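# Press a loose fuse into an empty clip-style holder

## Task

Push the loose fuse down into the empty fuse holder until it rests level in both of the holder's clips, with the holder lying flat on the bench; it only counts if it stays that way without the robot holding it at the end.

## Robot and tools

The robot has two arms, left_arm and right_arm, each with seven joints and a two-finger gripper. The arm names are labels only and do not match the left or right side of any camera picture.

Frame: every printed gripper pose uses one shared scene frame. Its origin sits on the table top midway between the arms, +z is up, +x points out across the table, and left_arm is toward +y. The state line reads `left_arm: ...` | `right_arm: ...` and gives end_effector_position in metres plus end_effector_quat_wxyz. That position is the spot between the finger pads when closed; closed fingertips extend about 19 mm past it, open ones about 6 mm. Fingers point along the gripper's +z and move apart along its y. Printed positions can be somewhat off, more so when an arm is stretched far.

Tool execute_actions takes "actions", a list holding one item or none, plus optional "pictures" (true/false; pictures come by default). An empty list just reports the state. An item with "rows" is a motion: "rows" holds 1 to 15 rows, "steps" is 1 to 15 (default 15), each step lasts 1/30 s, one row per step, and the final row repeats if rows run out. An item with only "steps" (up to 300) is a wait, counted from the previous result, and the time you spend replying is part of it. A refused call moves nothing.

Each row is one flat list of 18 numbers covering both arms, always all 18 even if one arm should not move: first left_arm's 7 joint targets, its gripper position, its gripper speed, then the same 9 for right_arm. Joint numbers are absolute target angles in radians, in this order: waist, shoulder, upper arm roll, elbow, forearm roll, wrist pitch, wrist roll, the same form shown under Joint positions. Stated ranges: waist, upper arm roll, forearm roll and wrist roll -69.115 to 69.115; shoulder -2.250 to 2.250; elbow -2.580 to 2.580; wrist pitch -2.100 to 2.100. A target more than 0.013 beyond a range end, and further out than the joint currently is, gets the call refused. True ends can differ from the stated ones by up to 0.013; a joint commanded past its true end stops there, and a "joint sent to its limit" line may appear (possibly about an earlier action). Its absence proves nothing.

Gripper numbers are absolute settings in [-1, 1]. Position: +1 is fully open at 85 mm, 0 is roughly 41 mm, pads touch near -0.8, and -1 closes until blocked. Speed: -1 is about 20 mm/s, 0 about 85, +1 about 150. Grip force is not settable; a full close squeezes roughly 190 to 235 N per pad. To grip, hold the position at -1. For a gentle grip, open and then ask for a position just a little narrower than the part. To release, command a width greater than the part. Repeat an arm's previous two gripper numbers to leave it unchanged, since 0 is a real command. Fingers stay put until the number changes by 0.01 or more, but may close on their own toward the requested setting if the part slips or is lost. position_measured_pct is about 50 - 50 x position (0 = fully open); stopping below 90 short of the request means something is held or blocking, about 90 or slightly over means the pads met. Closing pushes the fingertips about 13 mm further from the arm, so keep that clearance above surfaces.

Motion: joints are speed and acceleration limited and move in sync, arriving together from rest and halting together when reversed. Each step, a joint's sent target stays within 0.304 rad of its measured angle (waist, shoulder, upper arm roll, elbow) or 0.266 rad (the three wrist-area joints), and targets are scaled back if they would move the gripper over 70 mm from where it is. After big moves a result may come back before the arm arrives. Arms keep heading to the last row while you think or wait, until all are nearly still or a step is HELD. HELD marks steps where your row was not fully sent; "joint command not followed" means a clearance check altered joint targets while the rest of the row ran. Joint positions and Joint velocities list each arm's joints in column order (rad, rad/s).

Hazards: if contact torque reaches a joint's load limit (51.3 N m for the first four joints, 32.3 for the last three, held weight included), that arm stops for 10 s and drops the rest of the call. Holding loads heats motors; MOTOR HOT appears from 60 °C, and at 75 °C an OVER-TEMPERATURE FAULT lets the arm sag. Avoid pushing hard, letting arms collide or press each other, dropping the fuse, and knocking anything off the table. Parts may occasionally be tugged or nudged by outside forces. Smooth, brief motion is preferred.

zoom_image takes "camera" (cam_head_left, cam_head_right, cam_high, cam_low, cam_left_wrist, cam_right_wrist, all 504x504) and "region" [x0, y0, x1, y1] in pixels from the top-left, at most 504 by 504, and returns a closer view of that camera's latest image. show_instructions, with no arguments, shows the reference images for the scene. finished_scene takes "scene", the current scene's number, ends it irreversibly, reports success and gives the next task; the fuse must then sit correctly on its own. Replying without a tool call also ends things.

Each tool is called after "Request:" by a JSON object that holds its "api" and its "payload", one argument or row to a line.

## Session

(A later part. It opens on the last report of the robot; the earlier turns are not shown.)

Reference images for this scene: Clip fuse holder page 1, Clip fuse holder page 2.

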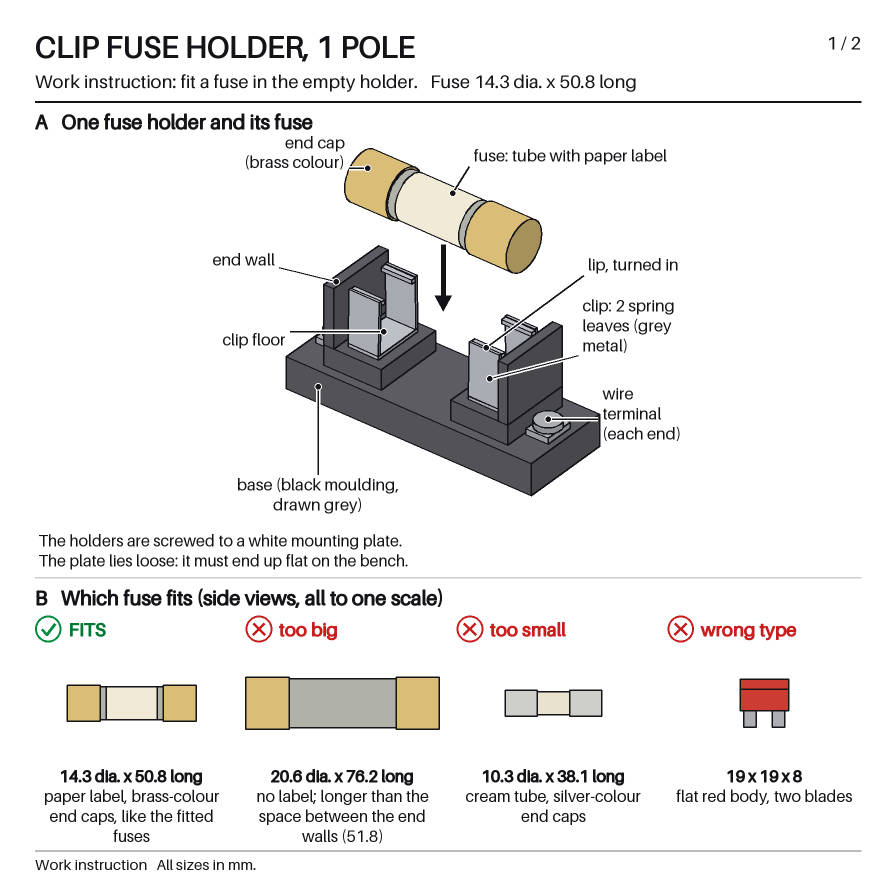

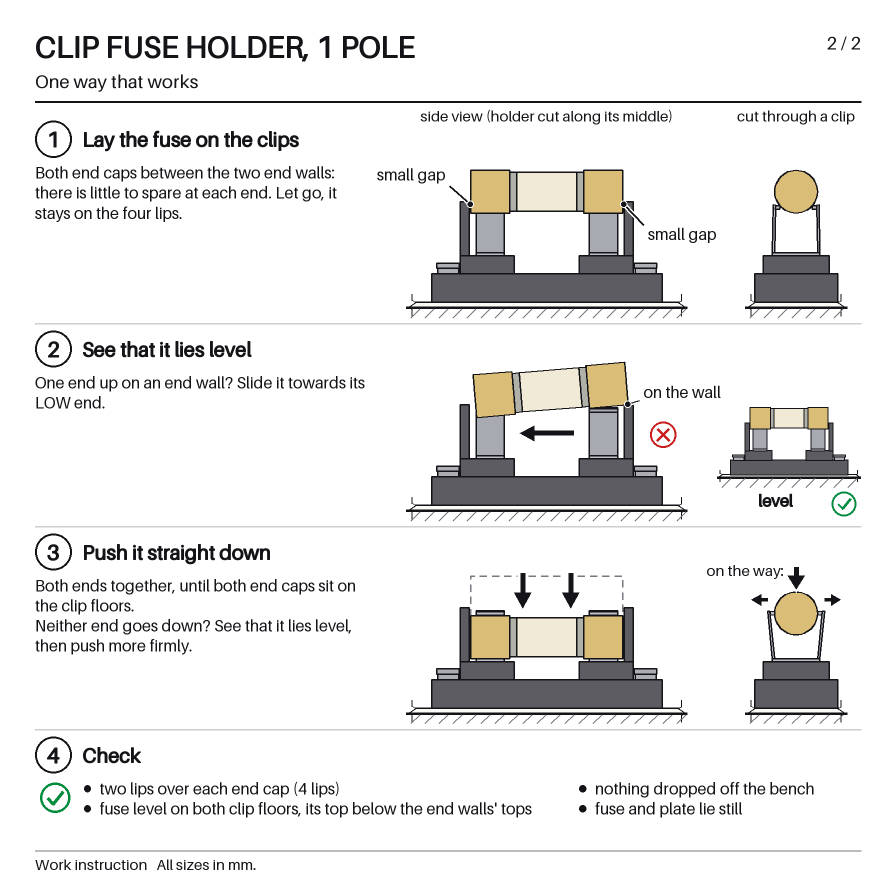

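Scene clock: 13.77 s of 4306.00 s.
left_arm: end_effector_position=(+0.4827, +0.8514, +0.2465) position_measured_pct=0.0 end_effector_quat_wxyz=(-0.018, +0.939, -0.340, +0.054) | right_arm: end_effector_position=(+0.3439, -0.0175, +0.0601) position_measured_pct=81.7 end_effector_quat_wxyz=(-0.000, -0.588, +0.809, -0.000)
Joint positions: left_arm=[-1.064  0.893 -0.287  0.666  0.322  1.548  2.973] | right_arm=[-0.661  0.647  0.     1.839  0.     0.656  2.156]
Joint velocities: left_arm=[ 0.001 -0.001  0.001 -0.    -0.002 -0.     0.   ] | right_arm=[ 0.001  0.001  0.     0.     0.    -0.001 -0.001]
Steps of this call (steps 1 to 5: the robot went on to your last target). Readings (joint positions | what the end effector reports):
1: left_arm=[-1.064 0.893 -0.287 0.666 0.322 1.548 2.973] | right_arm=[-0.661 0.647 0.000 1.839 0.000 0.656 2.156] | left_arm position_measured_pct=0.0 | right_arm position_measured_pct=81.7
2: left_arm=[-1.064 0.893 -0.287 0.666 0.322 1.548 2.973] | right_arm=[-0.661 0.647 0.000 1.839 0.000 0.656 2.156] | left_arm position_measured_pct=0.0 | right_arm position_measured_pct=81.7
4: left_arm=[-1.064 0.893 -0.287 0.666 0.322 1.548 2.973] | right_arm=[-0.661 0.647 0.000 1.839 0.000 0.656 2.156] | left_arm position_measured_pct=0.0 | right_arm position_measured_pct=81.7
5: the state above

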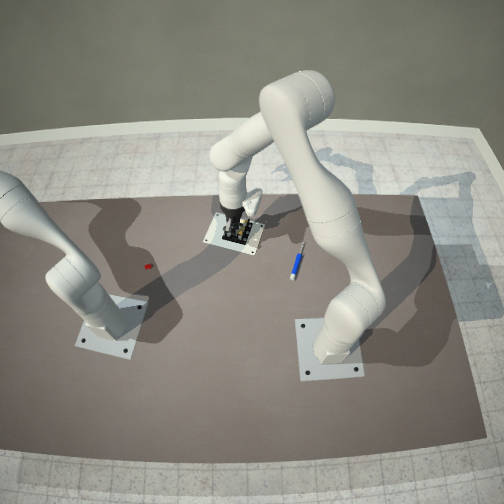

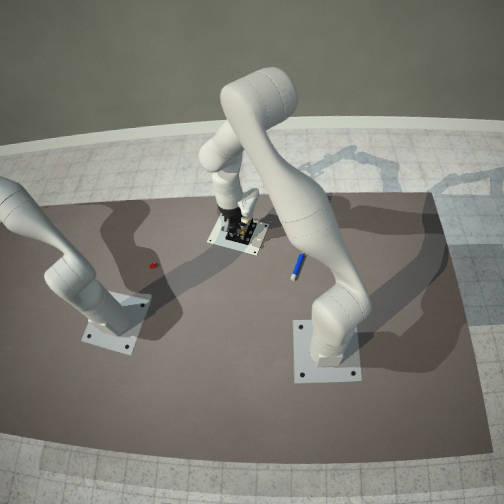

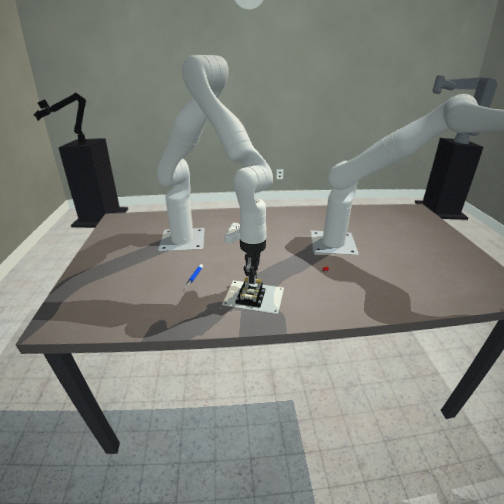

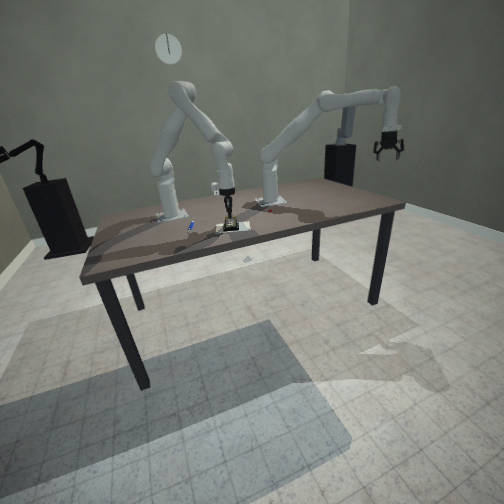

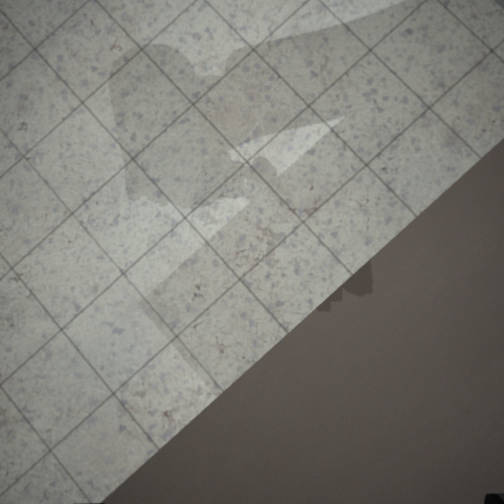

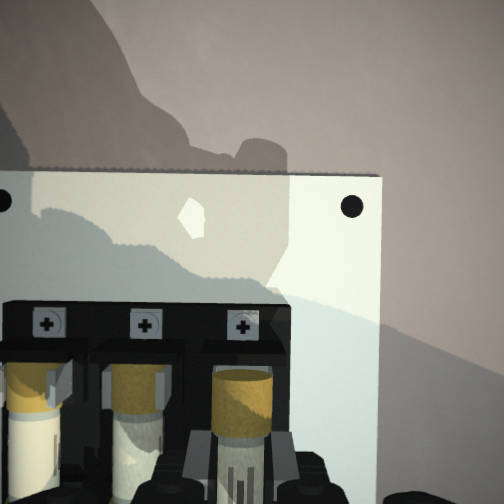

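Request:
{"api": "execute_actions", "payload": {
  "actions": [
    {"rows": [[-1.064,0.893,-0.287,0.666,0.322,1.548,2.973,1,0, -0.6611,0.6473,0.0,1.8383,0.0,0.6567,2.1557,-1,-0.3],[-1.064,0.893,-0.287,0.666,0.322,1.548,2.973,1,0, -0.6611,0.6499,0.0,1.8392,0.0,0.6533,2.1557,-1,-0.3],[-1.064,0.893,-0.287,0.666,0.322,1.548,2.973,1,0, -0.6611,0.6524,0.0,1.84,0.0,0.6499,2.1557,-1,-0.3],[-1.064,0.893,-0.287,0.666,0.322,1.548,2.973,1,0, -0.6611,0.655,0.0,1.8409,0.0,0.6464,2.1557,-1,-0.3],[-1.064,0.893,-0.287,0.666,0.322,1.548,2.973,1,0, -0.6611,0.6575,0.0,1.8417,0.0,0.643,2.1557,-1,-0.3],[-1.064,0.893,-0.287,0.666,0.322,1.548,2.973,1,0, -0.6611,0.6601,0.0,1.8426,0.0,0.6396,2.1557,-1,-0.3]], "steps": 15}
  ]
}}

Request:
{"api": "zoom_image", "payload": {
  "camera": "cam_right_wrist",
  "region": [160, 310, 320, 430]
}}

Scene clock: 15.87 s of 4306.00 s.
left_arm: end_effector_position=(+0.4827, +0.8514, +0.2465) position_measured_pct=0.0 end_effector_quat_wxyz=(-0.018, +0.939, -0.340, +0.054) | right_arm: end_effector_position=(+0.3440, -0.0172, +0.0536) position_measured_pct=81.7 end_effector_quat_wxyz=(-0.000, -0.588, +0.809, -0.000)
Joint positions: left_arm=[-1.064  0.893 -0.287  0.666  0.322  1.548  2.973] | right_arm=[-0.661  0.66   0.     1.843  0.     0.64   2.156]
Joint velocities: left_arm=[ 0.001 -0.001 -0.001  0.     0.002 -0.001 -0.001] | right_arm=[ 0.001  0.002  0.    -0.    -0.     0.001  0.   ]
Steps of this call (steps 1 to 15: the robot went on to your last target; steps 16 to 48: nothing new was sent; steps 49 to 63: all 15 steps of this action). Readings (joint positions | what the end effector reports):
49: left_arm=[-1.064 0.893 -0.287 0.666 0.322 1.548 2.973] | right_arm=[-0.661 0.647 0.000 1.839 0.000 0.656 2.156] | left_arm position_measured_pct=0.0 | right_arm position_measured_pct=81.7
50: left_arm=[-1.064 0.893 -0.287 0.666 0.322 1.548 2.973] | right_arm=[-0.661 0.648 0.000 1.839 0.000 0.656 2.156] | left_arm position_measured_pct=0.0 | right_arm position_measured_pct=81.7
52: left_arm=[-1.064 0.893 -0.287 0.666 0.322 1.548 2.973] | right_arm=[-0.661 0.652 -0.000 1.840 -0.000 0.651 2.156] | left_arm position_measured_pct=0.0 | right_arm position_measured_pct=81.7
56: left_arm=[-1.064 0.893 -0.287 0.666 0.322 1.548 2.973] | right_arm=[-0.661 0.659 -0.000 1.843 -0.000 0.640 2.156] | left_arm position_measured_pct=0.0 | right_arm position_measured_pct=81.7
63: the state above

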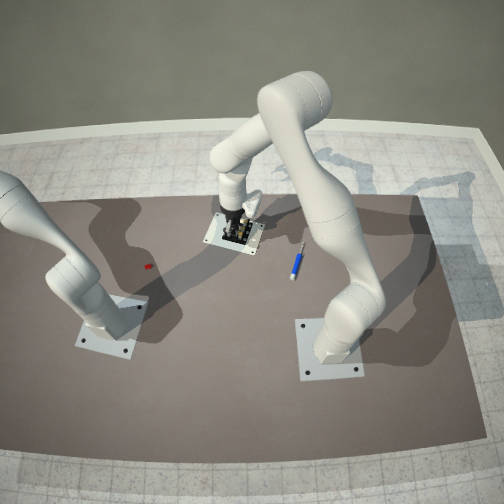

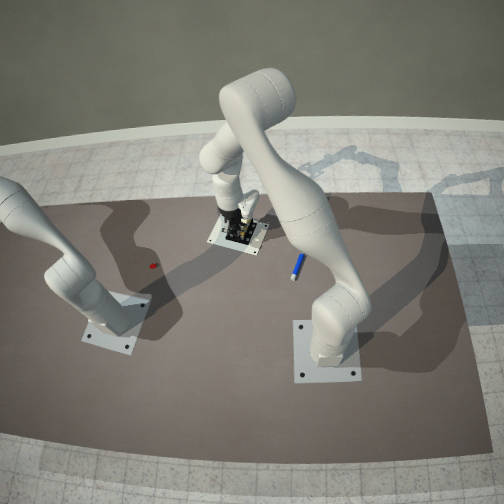

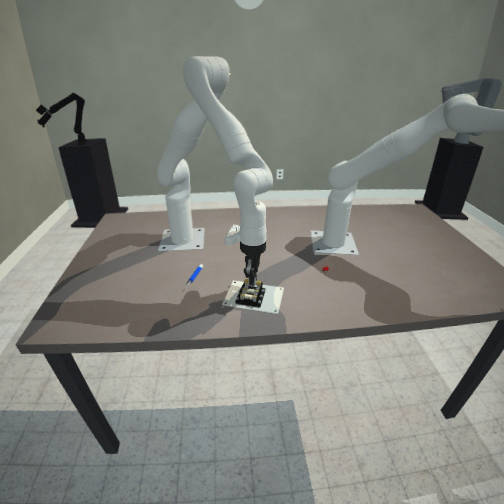

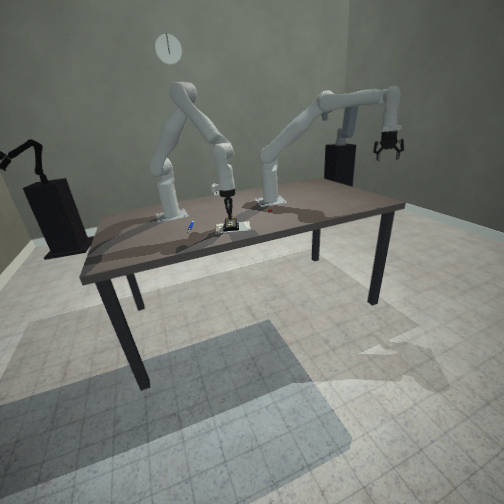

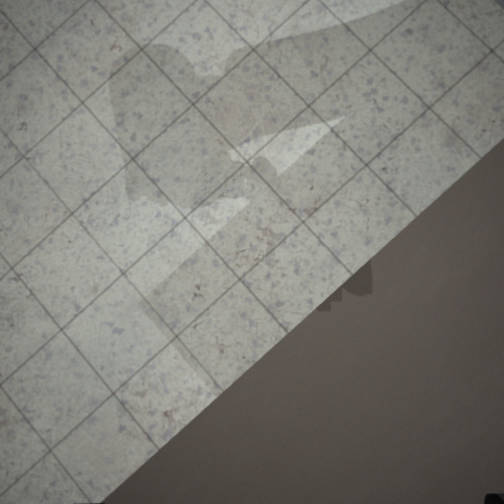

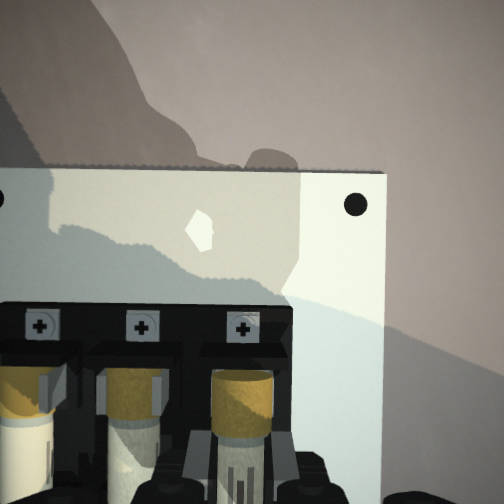

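Region (160, 310, 320, 430) of cam_right_wrist's 504x504 image, scaled by 3.150; it fills the top 378 rows of this view, and the rest is white.

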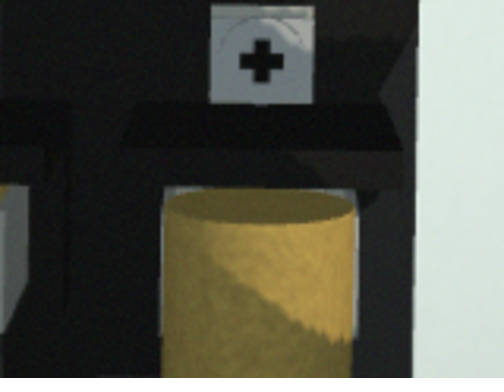

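Request:
{"api": "execute_actions", "payload": {
  "actions": [
    {"rows": [[-1.064,0.893,-0.287,0.666,0.322,1.548,2.973,1,0, -0.6611,0.6651,0.0,1.8442,0.0,0.637,2.1557,-1,-0.3],[-1.064,0.893,-0.287,0.666,0.322,1.548,2.973,1,0, -0.6611,0.6701,0.0,1.8458,0.0,0.6344,2.1557,-1,-0.3],[-1.064,0.893,-0.287,0.666,0.322,1.548,2.973,1,0, -0.6611,0.6751,0.0,1.8474,0.0,0.6318,2.1557,-1,-0.3],[-1.064,0.893,-0.287,0.666,0.322,1.548,2.973,1,0, -0.6611,0.6781,0.0,1.848,0.0,0.6292,2.1557,-1,-0.3],[-1.064,0.893,-0.287,0.666,0.322,1.548,2.973,1,0, -0.6611,0.6801,0.0,1.8486,0.0,0.6266,2.1557,-1,-0.3],[-1.064,0.893,-0.287,0.666,0.322,1.548,2.973,1,0, -0.6611,0.6821,0.0,1.8492,0.0,0.624,2.1557,-1,-0.3],[-1.064,0.893,-0.287,0.666,0.322,1.548,2.973,1,0, -0.6611,0.6836,0.0,1.8498,0.0,0.6214,2.1557,-1,-0.3],[-1.064,0.893,-0.287,0.666,0.322,1.548,2.973,1,0, -0.6611,0.6851,0.0,1.8501,0.0,0.6176,2.1557,-1,-0.3],[-1.064,0.893,-0.287,0.666,0.322,1.548,2.973,1,0, -0.6611,0.6862,0.0,1.8504,0.0,0.6137,2.1557,-1,-0.3],[-1.064,0.893,-0.287,0.666,0.322,1.548,2.973,1,0, -0.6611,0.6872,0.0,1.8506,0.0,0.6098,2.1557,-1,-0.3],[-1.064,0.893,-0.287,0.666,0.322,1.548,2.973,1,0, -0.6611,0.6885,0.0,1.8509,0.0,0.606,2.1557,-1,-0.3],[-1.064,0.893,-0.287,0.666,0.322,1.548,2.973,1,0, -0.6611,0.6903,0.0,1.8512,0.0,0.6008,2.1557,-1,-0.3]], "steps": 15}
  ],
  "pictures": false
}}

Request:
{"api": "execute_actions", "payload": {
  "actions": [
    {"steps": 8}
  ]
}}

Scene clock: 18.53 s of 4306.00 s.
left_arm: end_effector_position=(+0.4827, +0.8514, +0.2465) position_measured_pct=0.0 end_effector_quat_wxyz=(-0.018, +0.939, -0.340, +0.054) | right_arm: end_effector_position=(+0.3441, -0.0167, +0.0404) position_measured_pct=81.7 end_effector_quat_wxyz=(+0.001, -0.588, +0.809, +0.000)
Joint positions: left_arm=[-1.064  0.893 -0.287  0.666  0.322  1.548  2.973] | right_arm=[-0.661  0.686 -0.     1.851 -0.     0.602  2.156]
Joint velocities: left_arm=[ 0.    -0.001  0.     0.     0.001  0.    -0.   ] | right_arm=[-0.001  0.018 -0.    -0.001  0.    -0.011  0.001]
Steps of this call (steps 1 to 15: the robot went on to your last target; steps 16 to 65: nothing new was sent; steps 66 to 80: all 15 steps of this action). Readings (joint positions | what the end effector reports):
66: left_arm=[-1.064 0.893 -0.287 0.666 0.322 1.548 2.973] | right_arm=[-0.661 0.661 0.000 1.843 -0.000 0.639 2.156] | left_arm position_measured_pct=0.0 | right_arm position_measured_pct=81.7
67: left_arm=[-1.064 0.893 -0.287 0.666 0.322 1.548 2.973] | right_arm=[-0.661 0.664 -0.000 1.843 -0.000 0.638 2.156] | left_arm position_measured_pct=0.0 | right_arm position_measured_pct=81.7
69: left_arm=[-1.064 0.893 -0.287 0.666 0.322 1.548 2.973] | right_arm=[-0.661 0.666 -0.000 1.843 -0.000 0.635 2.156] | left_arm position_measured_pct=0.0 | right_arm position_measured_pct=81.7
73: left_arm=[-1.064 0.893 -0.287 0.666 0.322 1.548 2.973] | right_arm=[-0.661 0.670 -0.000 1.846 -0.000 0.625 2.156] | left_arm position_measured_pct=0.0 | right_arm position_measured_pct=81.7
80: the state above

Scene clock: 18.80 s of 4306.00 s.
left_arm: end_effector_position=(+0.4827, +0.8514, +0.2465) position_measured_pct=0.0 end_effector_quat_wxyz=(-0.018, +0.939, -0.340, +0.054) | right_arm: end_effector_position=(+0.3441, -0.0167, +0.0398) position_measured_pct=81.7 end_effector_quat_wxyz=(+0.001, -0.588, +0.809, +0.000)
Joint positions: left_arm=[-1.064  0.893 -0.287  0.666  0.322  1.548  2.973] | right_arm=[-0.661  0.688 -0.     1.851 -0.     0.602  2.156]
Joint velocities: left_arm=[-0.002 -0.001 -0.001 -0.    -0.001  0.     0.   ] | right_arm=[-0.001 -0.001  0.    -0.    -0.    -0.    -0.001]
Steps of this call (steps 1 to 8: the robot went on to your last target). Readings (joint positions | what the end effector reports):
1: left_arm=[-1.064 0.893 -0.287 0.666 0.322 1.548 2.973] | right_arm=[-0.661 0.686 -0.000 1.851 -0.000 0.602 2.156] | left_arm position_measured_pct=0.0 | right_arm position_measured_pct=81.7
2: left_arm=[-1.064 0.893 -0.287 0.666 0.322 1.548 2.973] | right_arm=[-0.661 0.687 -0.000 1.851 -0.000 0.602 2.156] | left_arm position_measured_pct=0.0 | right_arm position_measured_pct=81.7
4: left_arm=[-1.064 0.893 -0.287 0.666 0.322 1.548 2.973] | right_arm=[-0.661 0.687 -0.000 1.851 -0.000 0.602 2.156] | left_arm position_measured_pct=0.0 | right_arm position_measured_pct=81.7
8: the state above

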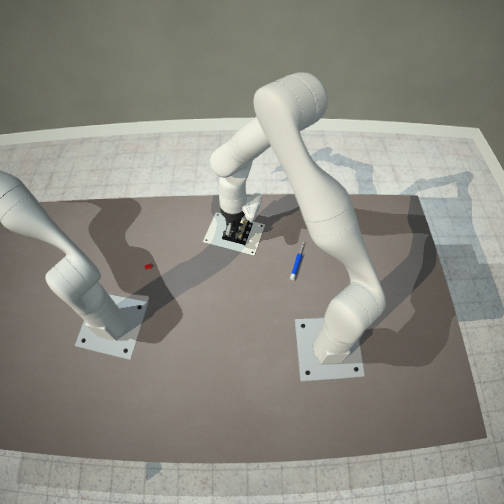

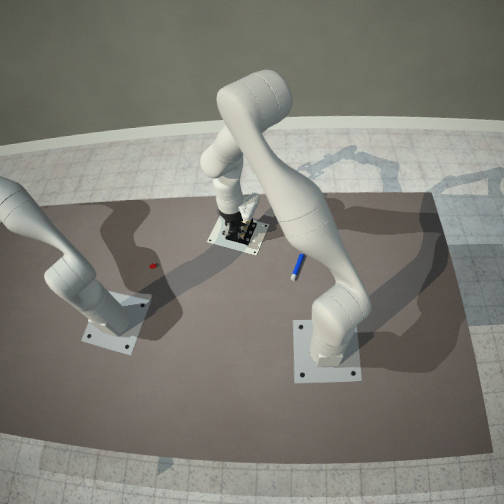

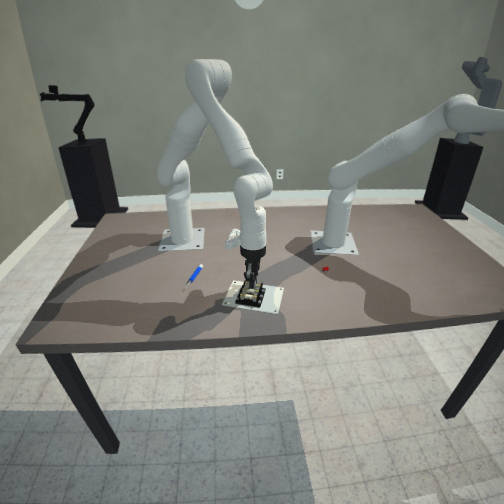

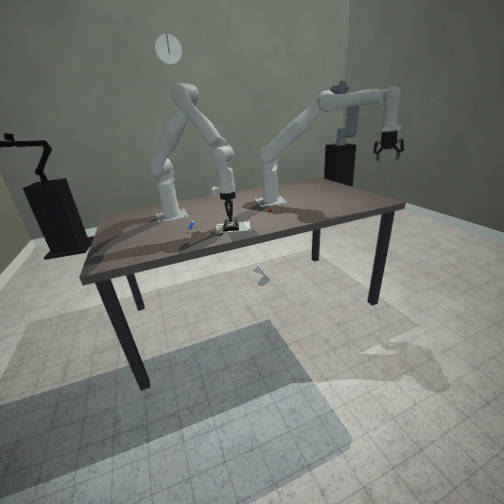

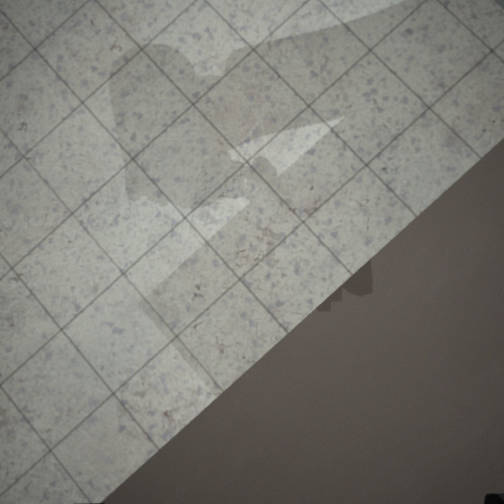

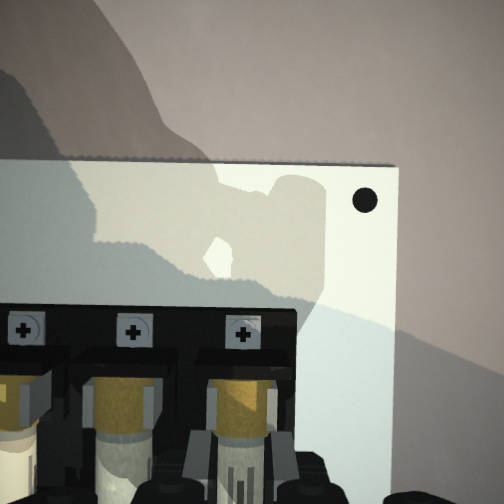

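Request:
{"api": "execute_actions", "payload": {
  "actions": [
    {"rows": [[-1.064,0.893,-0.287,0.666,0.322,1.548,2.973,1,0, -0.6611,0.6925,0.0,1.8517,0.0,0.6008,2.1557,-1,-0.3],[-1.064,0.893,-0.287,0.666,0.322,1.548,2.973,1,0, -0.6611,0.6945,0.0,1.8522,0.0,0.6008,2.1557,-1,-0.3]], "steps": 10}
  ],
  "pictures": false
}}

Scene clock: 19.87 s of 4306.00 s.
left_arm: end_effector_position=(+0.4827, +0.8514, +0.2465) position_measured_pct=0.0 end_effector_quat_wxyz=(-0.018, +0.939, -0.340, +0.054) | right_arm: end_effector_position=(+0.3441, -0.0167, +0.0396) position_measured_pct=81.7 end_effector_quat_wxyz=(+0.000, -0.588, +0.809, +0.000)
Joint positions: left_arm=[-1.064  0.893 -0.287  0.666  0.322  1.548  2.973] | right_arm=[-0.661  0.688 -0.     1.851 -0.     0.602  2.156]
Joint velocities: left_arm=[ 0.001  0.     0.001  0.    -0.001 -0.001  0.002] | right_arm=[ 0.001  0.     0.    -0.001 -0.    -0.001 -0.002]
Steps of this call (steps 1 to 15: the robot went on to your last target; steps 16 to 22: nothing new was sent; steps 23 to 32: all 10 steps of this action). Readings (joint positions | what the end effector reports):
23: left_arm=[-1.064 0.893 -0.287 0.666 0.322 1.548 2.973] | right_arm=[-0.661 0.688 -0.000 1.851 -0.000 0.602 2.156] | left_arm position_measured_pct=0.0 | right_arm position_measured_pct=81.7
24: left_arm=[-1.064 0.893 -0.287 0.666 0.322 1.548 2.973] | right_arm=[-0.661 0.688 -0.000 1.851 -0.000 0.602 2.156] | left_arm position_measured_pct=0.0 | right_arm position_measured_pct=81.7
26: left_arm=[-1.064 0.893 -0.287 0.666 0.322 1.548 2.973] | right_arm=[-0.661 0.688 -0.000 1.851 -0.000 0.602 2.156] | left_arm position_measured_pct=0.0 | right_arm position_measured_pct=81.7
30: left_arm=[-1.064 0.893 -0.287 0.666 0.322 1.548 2.973] | right_arm=[-0.661 0.688 -0.000 1.851 -0.000 0.602 2.156] | left_arm position_measured_pct=0.0 | right_arm position_measured_pct=81.7
32: the state above

It has bottomed out. I'll release it and lift clear.

Request:
{"api": "execute_actions", "payload": {
  "actions": [
    {"rows": [[-1.064,0.893,-0.287,0.666,0.322,1.548,2.973,1,0, -0.6611,0.6882,0.0,1.851,0.0,0.602,2.1557,-0.45,-0.3]], "steps": 9}
  ],
  "pictures": false
}}

Request:
{"api": "execute_actions", "payload": {
  "actions": [
    {"rows": [[-1.064,0.893,-0.287,0.666,0.322,1.548,2.973,1,0, -0.6611,0.6283,0.0,1.8303,0.0,0.6837,2.1557,-0.45,-0.3]], "steps": 9}
  ],
  "pictures": false
}}

Request:
{"api": "execute_actions", "payload": {
  "actions": [
    {"rows": [[-1.064,0.893,-0.287,0.666,0.322,1.548,2.973,1,0, -0.72,0.58,0.0,1.70,0.0,0.8623,2.097,-0.45,-0.3]], "steps": 15}
  ]
}}

Scene clock: 20.77 s of 4306.00 s.
left_arm: end_effector_position=(+0.4827, +0.8514, +0.2465) position_measured_pct=0.0 end_effector_quat_wxyz=(-0.018, +0.939, -0.340, +0.054) | right_arm: end_effector_position=(+0.3441, -0.0171, +0.0396) position_measured_pct=72.6 end_effector_quat_wxyz=(+0.000, -0.588, +0.809, +0.000)
Joint positions: left_arm=[-1.064  0.893 -0.287  0.666  0.322  1.548  2.973] | right_arm=[-0.661  0.688  0.     1.851  0.     0.602  2.156]
Joint velocities: left_arm=[ 0.     0.    -0.001 -0.    -0.002  0.001 -0.   ] | right_arm=[ 0.001  0.001 -0.    -0.001 -0.    -0.     0.   ]
Steps of this call (steps 1 to 15: the robot went on to your last target; steps 16 to 18: nothing new was sent; steps 19 to 27: all 9 steps of this action). Readings (joint positions | what the end effector reports):
19: left_arm=[-1.064 0.893 -0.287 0.666 0.322 1.548 2.973] | right_arm=[-0.661 0.687 -0.000 1.851 -0.000 0.602 2.156] | left_arm position_measured_pct=0.0 | right_arm position_measured_pct=81.7
20: left_arm=[-1.064 0.893 -0.287 0.666 0.322 1.548 2.973] | right_arm=[-0.661 0.685 -0.000 1.851 -0.000 0.602 2.156] | left_arm position_measured_pct=0.0 | right_arm position_measured_pct=81.7
22: left_arm=[-1.064 0.893 -0.287 0.666 0.322 1.548 2.973] | right_arm=[-0.661 0.687 -0.000 1.851 -0.000 0.602 2.156] | left_arm position_measured_pct=0.0 | right_arm position_measured_pct=78.2
26: left_arm=[-1.064 0.893 -0.287 0.666 0.322 1.548 2.973] | right_arm=[-0.661 0.688 0.000 1.851 0.000 0.602 2.156] | left_arm position_measured_pct=0.0 | right_arm position_measured_pct=73.0
27: the state above

Scene clock: 21.07 s of 4306.00 s.
left_arm: end_effector_position=(+0.4827, +0.8514, +0.2465) position_measured_pct=0.0 end_effector_quat_wxyz=(-0.018, +0.939, -0.340, +0.054) | right_arm: end_effector_position=(+0.3439, -0.0173, +0.0690) position_measured_pct=72.6 end_effector_quat_wxyz=(-0.001, -0.588, +0.809, -0.000)
Joint positions: left_arm=[-1.064  0.893 -0.287  0.666  0.322  1.548  2.973] | right_arm=[-0.661  0.631  0.     1.83   0.     0.683  2.156]
Joint velocities: left_arm=[ 0.    -0.     0.001 -0.     0.002 -0.     0.   ] | right_arm=[ 0.    -0.017 -0.001  0.006 -0.     0.012 -0.   ]
Steps of this call (steps 1 to 9: all 9 steps of this action). Readings (joint positions | what the end effector reports):
1: left_arm=[-1.064 0.893 -0.287 0.666 0.322 1.548 2.973] | right_arm=[-0.661 0.687 -0.000 1.851 0.000 0.603 2.156] | left_arm position_measured_pct=0.0 | right_arm position_measured_pct=72.6
2: left_arm=[-1.064 0.893 -0.287 0.666 0.322 1.548 2.973] | right_arm=[-0.661 0.680 -0.000 1.849 -0.000 0.610 2.156] | left_arm position_measured_pct=0.0 | right_arm position_measured_pct=72.6
4: left_arm=[-1.064 0.893 -0.287 0.666 0.322 1.548 2.973] | right_arm=[-0.661 0.652 -0.000 1.841 -0.000 0.646 2.156] | left_arm position_measured_pct=0.0 | right_arm position_measured_pct=72.6
8: left_arm=[-1.064 0.893 -0.287 0.666 0.322 1.548 2.973] | right_arm=[-0.661 0.631 0.000 1.830 0.000 0.683 2.156] | left_arm position_measured_pct=0.0 | right_arm position_measured_pct=72.6
9: the state above

Scene clock: 21.57 s of 4306.00 s.
left_arm: end_effector_position=(+0.4827, +0.8514, +0.2465) position_measured_pct=0.0 end_effector_quat_wxyz=(-0.018, +0.939, -0.340, +0.054) | right_arm: end_effector_position=(+0.3460, +0.0192, +0.1206) position_measured_pct=72.6 end_effector_quat_wxyz=(-0.001, -0.588, +0.809, -0.000)
Joint positions: left_arm=[-1.064  0.893 -0.287  0.666  0.322  1.548  2.973] | right_arm=[-0.719  0.58  -0.     1.7    0.     0.862  2.097]
Joint velocities: left_arm=[ 0.001  0.001 -0.001  0.     0.001  0.    -0.   ] | right_arm=[-0.007 -0.003 -0.    -0.001 -0.001  0.    -0.   ]
Steps of this call (steps 1 to 15: all 15 steps of this action). Readings (joint positions | what the end effector reports):
1: left_arm=[-1.064 0.893 -0.287 0.666 0.322 1.548 2.973] | right_arm=[-0.662 0.630 0.000 1.829 0.000 0.685 2.155] | left_arm position_measured_pct=0.0 | right_arm position_measured_pct=72.6
2: left_arm=[-1.064 0.893 -0.287 0.666 0.322 1.548 2.973] | right_arm=[-0.665 0.627 0.001 1.825 0.000 0.692 2.153] | left_arm position_measured_pct=0.0 | right_arm position_measured_pct=72.6
4: left_arm=[-1.064 0.893 -0.287 0.666 0.322 1.548 2.973] | right_arm=[-0.678 0.616 0.001 1.798 0.000 0.729 2.141] | left_arm position_measured_pct=0.0 | right_arm position_measured_pct=72.6
8: left_arm=[-1.064 0.893 -0.287 0.666 0.322 1.548 2.973] | right_arm=[-0.713 0.586 -0.001 1.715 -0.000 0.840 2.104] | left_arm position_measured_pct=0.0 | right_arm position_measured_pct=72.6
15: the state above

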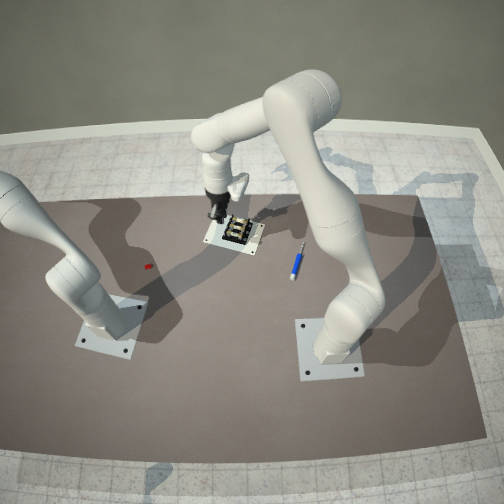

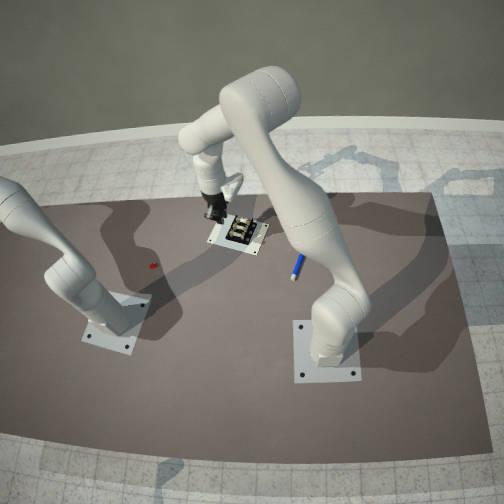

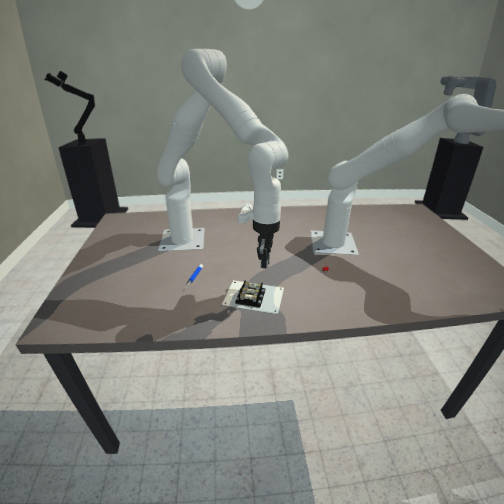

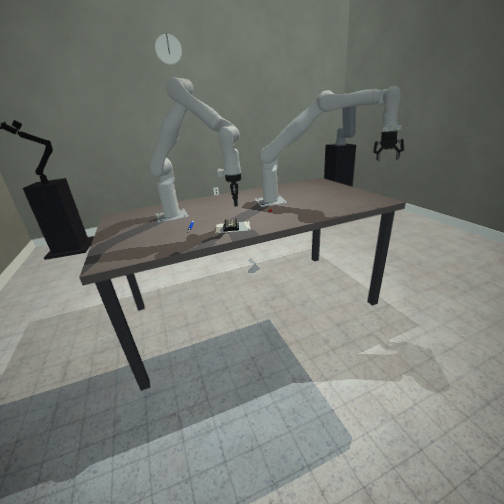

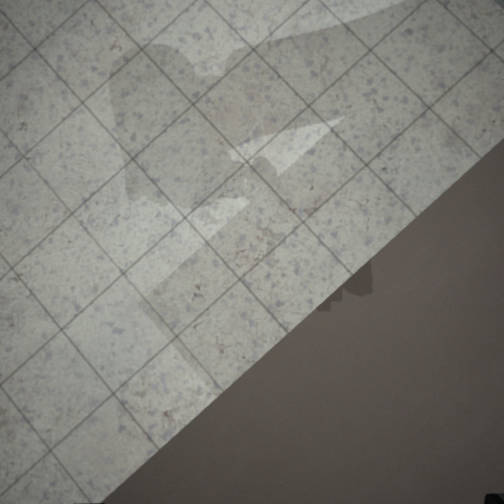

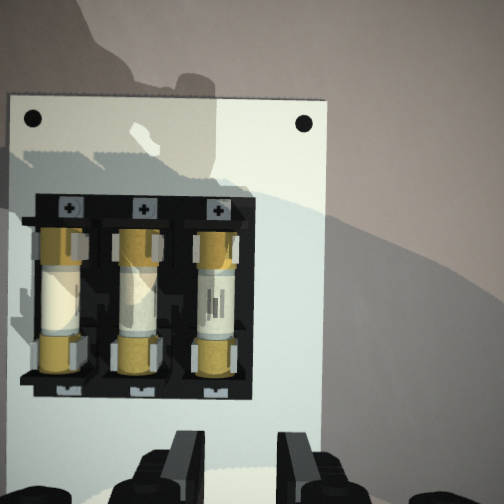

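Request:
{"api": "zoom_image", "payload": {
  "camera": "cam_right_wrist",
  "region": [90, 190, 270, 400]
}}

Region (90, 190, 270, 400) of cam_right_wrist's 504x504 image, scaled by 2.400; it fills the left 432 columns of this view, and the rest is white.

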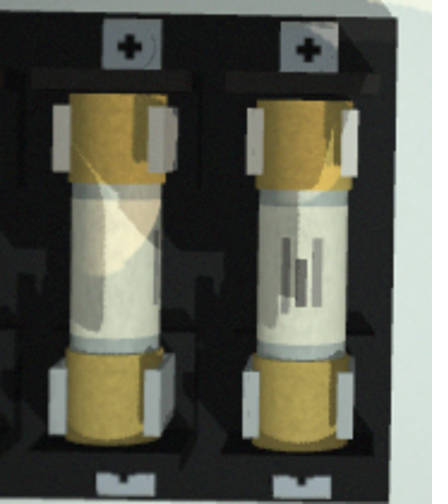

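Request:
{"api": "execute_actions", "payload": {
  "actions": [
    {"rows": [[-1.064,0.893,-0.287,0.666,0.322,1.548,2.973,1,0, -0.6611,0.6473,0.0,1.8383,0.0,0.6567,2.1557,-1,0.5]], "steps": 15}
  ],
  "pictures": false
}}

Request:
{"api": "execute_actions", "payload": {
  "actions": [
    {"rows": [[-1.064,0.893,-0.287,0.666,0.322,1.548,2.973,1,0, -0.6611,0.6524,0.0,1.84,0.0,0.6499,2.1557,-1,0.5],[-1.064,0.893,-0.287,0.666,0.322,1.548,2.973,1,0, -0.6611,0.6575,0.0,1.8417,0.0,0.643,2.1557,-1,0.5],[-1.064,0.893,-0.287,0.666,0.322,1.548,2.973,1,0, -0.6611,0.6601,0.0,1.8426,0.0,0.6396,2.1557,-1,0.5],[-1.064,0.893,-0.287,0.666,0.322,1.548,2.973,1,0, -0.6611,0.6621,0.0,1.8432,0.0,0.637,2.1557,-1,0.5],[-1.064,0.893,-0.287,0.666,0.322,1.548,2.973,1,0, -0.6611,0.6641,0.0,1.8438,0.0,0.6344,2.1557,-1,0.5],[-1.064,0.893,-0.287,0.666,0.322,1.548,2.973,1,0, -0.6611,0.6661,0.0,1.8444,0.0,0.6318,2.1557,-1,0.5],[-1.064,0.893,-0.287,0.666,0.322,1.548,2.973,1,0, -0.6611,0.6685,0.0,1.845,0.0,0.6318,2.1557,-1,0.5]], "steps": 14}
  ],
  "pictures": false
}}

Scene clock: 23.57 s of 4306.00 s.
left_arm: end_effector_position=(+0.4827, +0.8514, +0.2465) position_measured_pct=0.0 end_effector_quat_wxyz=(-0.018, +0.939, -0.340, +0.054) | right_arm: end_effector_position=(+0.3438, -0.0168, +0.0603) position_measured_pct=91.7 end_effector_quat_wxyz=(-0.000, -0.588, +0.809, -0.000)
Joint positions: left_arm=[-1.064  0.893 -0.287  0.666  0.322  1.548  2.973] | right_arm=[-0.662  0.647  0.     1.838 -0.     0.657  2.156]
Joint velocities: left_arm=[ 0.    -0.     0.001 -0.     0.     0.     0.001] | right_arm=[ 0.007  0.006  0.     0.     0.    -0.001 -0.001]
Steps of this call (steps 1 to 15: the robot went on to your last target; steps 16 to 45: nothing new was sent; steps 46 to 60: all 15 steps of this action). Readings (joint positions | what the end effector reports):
46: left_arm=[-1.064 0.893 -0.287 0.666 0.322 1.548 2.973] | right_arm=[-0.719 0.581 -0.000 1.701 -0.000 0.861 2.097] | left_arm position_measured_pct=0.0 | right_arm position_measured_pct=72.6
47: left_arm=[-1.064 0.893 -0.287 0.666 0.322 1.548 2.973] | right_arm=[-0.716 0.583 -0.001 1.706 -0.000 0.853 2.099] | left_arm position_measured_pct=0.0 | right_arm position_measured_pct=73.4
49: left_arm=[-1.064 0.893 -0.287 0.666 0.322 1.548 2.973] | right_arm=[-0.704 0.597 -0.001 1.732 -0.000 0.813 2.111] | left_arm position_measured_pct=0.0 | right_arm position_measured_pct=79.0
53: left_arm=[-1.064 0.893 -0.287 0.666 0.322 1.548 2.973] | right_arm=[-0.669 0.638 0.001 1.819 0.000 0.687 2.148] | left_arm position_measured_pct=0.0 | right_arm position_measured_pct=91.3
60: the state above

Scene clock: 24.03 s of 4306.00 s.
left_arm: end_effector_position=(+0.4827, +0.8514, +0.2465) position_measured_pct=0.0 end_effector_quat_wxyz=(-0.018, +0.939, -0.340, +0.054) | right_arm: end_effector_position=(+0.3439, -0.0172, +0.0517) position_measured_pct=91.7 end_effector_quat_wxyz=(-0.000, -0.588, +0.809, +0.000)
Joint positions: left_arm=[-1.064  0.893 -0.287  0.666  0.322  1.548  2.973] | right_arm=[-0.661  0.663  0.     1.845 -0.     0.634  2.156]
Joint velocities: left_arm=[ 0.002  0.     0.     0.    -0.001  0.001  0.001] | right_arm=[ 0.    -0.    -0.     0.001  0.     0.    -0.001]
Steps of this call (steps 1 to 14: all 14 steps of this action). Readings (joint positions | what the end effector reports):
1: left_arm=[-1.064 0.893 -0.287 0.666 0.322 1.548 2.973] | right_arm=[-0.662 0.648 0.000 1.838 0.000 0.656 2.156] | left_arm position_measured_pct=0.0 | right_arm position_measured_pct=91.7
2: left_arm=[-1.064 0.893 -0.287 0.666 0.322 1.548 2.973] | right_arm=[-0.662 0.652 0.000 1.839 0.000 0.652 2.156] | left_arm position_measured_pct=0.0 | right_arm position_measured_pct=91.7
4: left_arm=[-1.064 0.893 -0.287 0.666 0.322 1.548 2.973] | right_arm=[-0.661 0.659 0.000 1.842 0.000 0.642 2.156] | left_arm position_measured_pct=0.0 | right_arm position_measured_pct=91.7
8: left_arm=[-1.064 0.893 -0.287 0.666 0.322 1.548 2.973] | right_arm=[-0.661 0.664 0.000 1.844 -0.000 0.634 2.156] | left_arm position_measured_pct=0.0 | right_arm position_measured_pct=91.7
14: the state above

The fingertips stopped at the height expected for a seated fuse. Lifting off.

Request:
{"api": "execute_actions", "payload": {
  "actions": [
    {"rows": [[-1.064,0.893,-0.287,0.666,0.322,1.548,2.973,1,0, -0.6706,0.5831,0.0,1.8307,0.0,0.7285,2.1502,-1,0.5]], "steps": 15}
  ]
}}

Scene clock: 24.80 s of 4306.00 s.
left_arm: end_effector_position=(+0.4827, +0.8514, +0.2465) position_measured_pct=0.0 end_effector_quat_wxyz=(-0.018, +0.939, -0.340, +0.054) | right_arm: end_effector_position=(+0.3378, -0.0169, +0.0897) position_measured_pct=91.7 end_effector_quat_wxyz=(-0.001, -0.589, +0.808, -0.000)
Joint positions: left_arm=[-1.064  0.893 -0.287  0.666  0.322  1.548  2.973] | right_arm=[-0.67   0.584 -0.     1.831 -0.     0.728  2.15 ]
Joint velocities: left_arm=[-0.001 -0.    -0.001  0.     0.001 -0.001 -0.   ] | right_arm=[-0.    -0.007 -0.     0.001 -0.    -0.001 -0.001]
Steps of this call (steps 1 to 8: the robot went on to your last target; steps 9 to 23: all 15 steps of this action). Readings (joint positions | what the end effector reports):
9: left_arm=[-1.064 0.893 -0.287 0.666 0.322 1.548 2.973] | right_arm=[-0.661 0.662 0.000 1.845 -0.000 0.634 2.156] | left_arm position_measured_pct=0.0 | right_arm position_measured_pct=91.7
10: left_arm=[-1.064 0.893 -0.287 0.666 0.322 1.548 2.973] | right_arm=[-0.662 0.657 0.000 1.844 0.000 0.639 2.155] | left_arm position_measured_pct=0.0 | right_arm position_measured_pct=91.7
12: left_arm=[-1.064 0.893 -0.287 0.666 0.322 1.548 2.973] | right_arm=[-0.665 0.629 0.000 1.840 0.000 0.669 2.154] | left_arm position_measured_pct=0.0 | right_arm position_measured_pct=91.7
16: left_arm=[-1.064 0.893 -0.287 0.666 0.322 1.548 2.973] | right_arm=[-0.670 0.587 -0.000 1.830 -0.000 0.726 2.150] | left_arm position_measured_pct=0.0 | right_arm position_measured_pct=91.7
23: the state above

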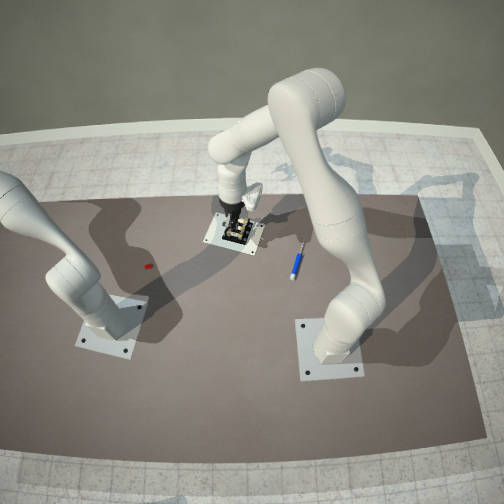

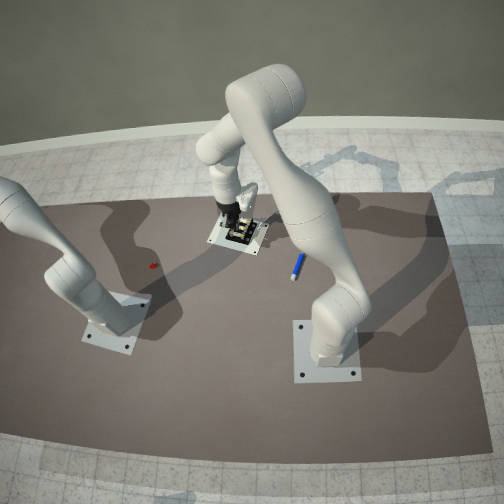

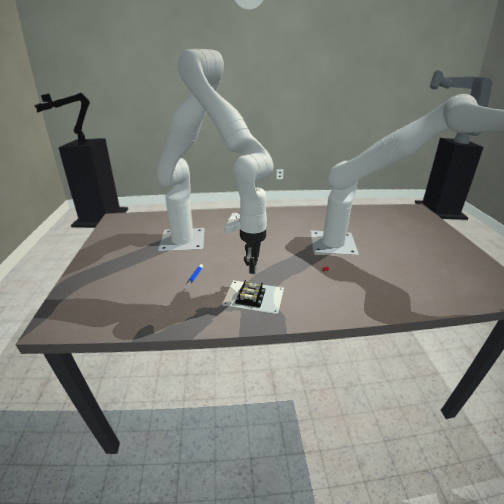

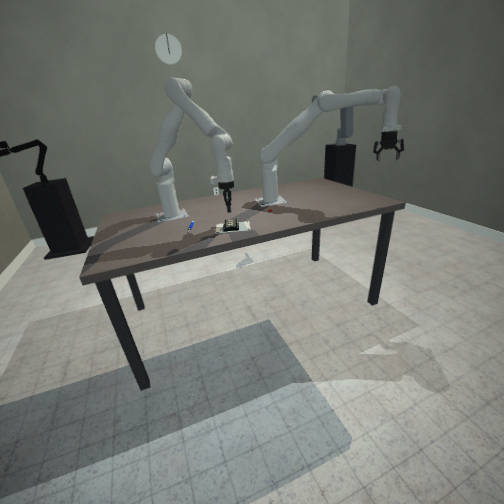

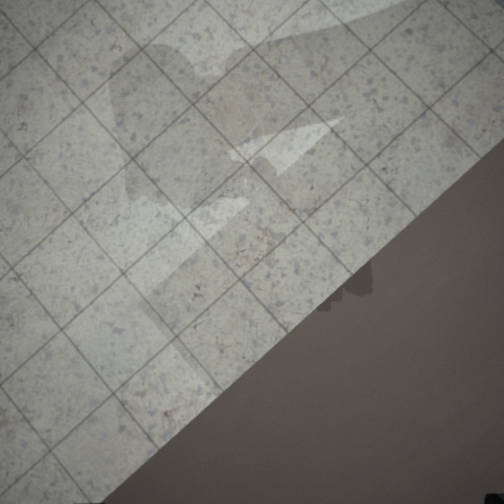

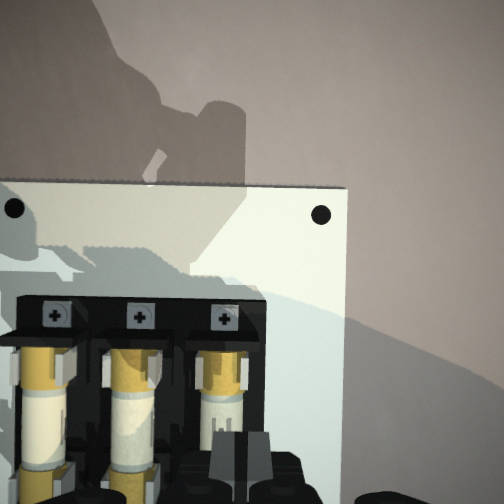

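Request:
{"api": "finished_scene", "payload": {
  "scene": 2
}}

The scene is finished: the task was done.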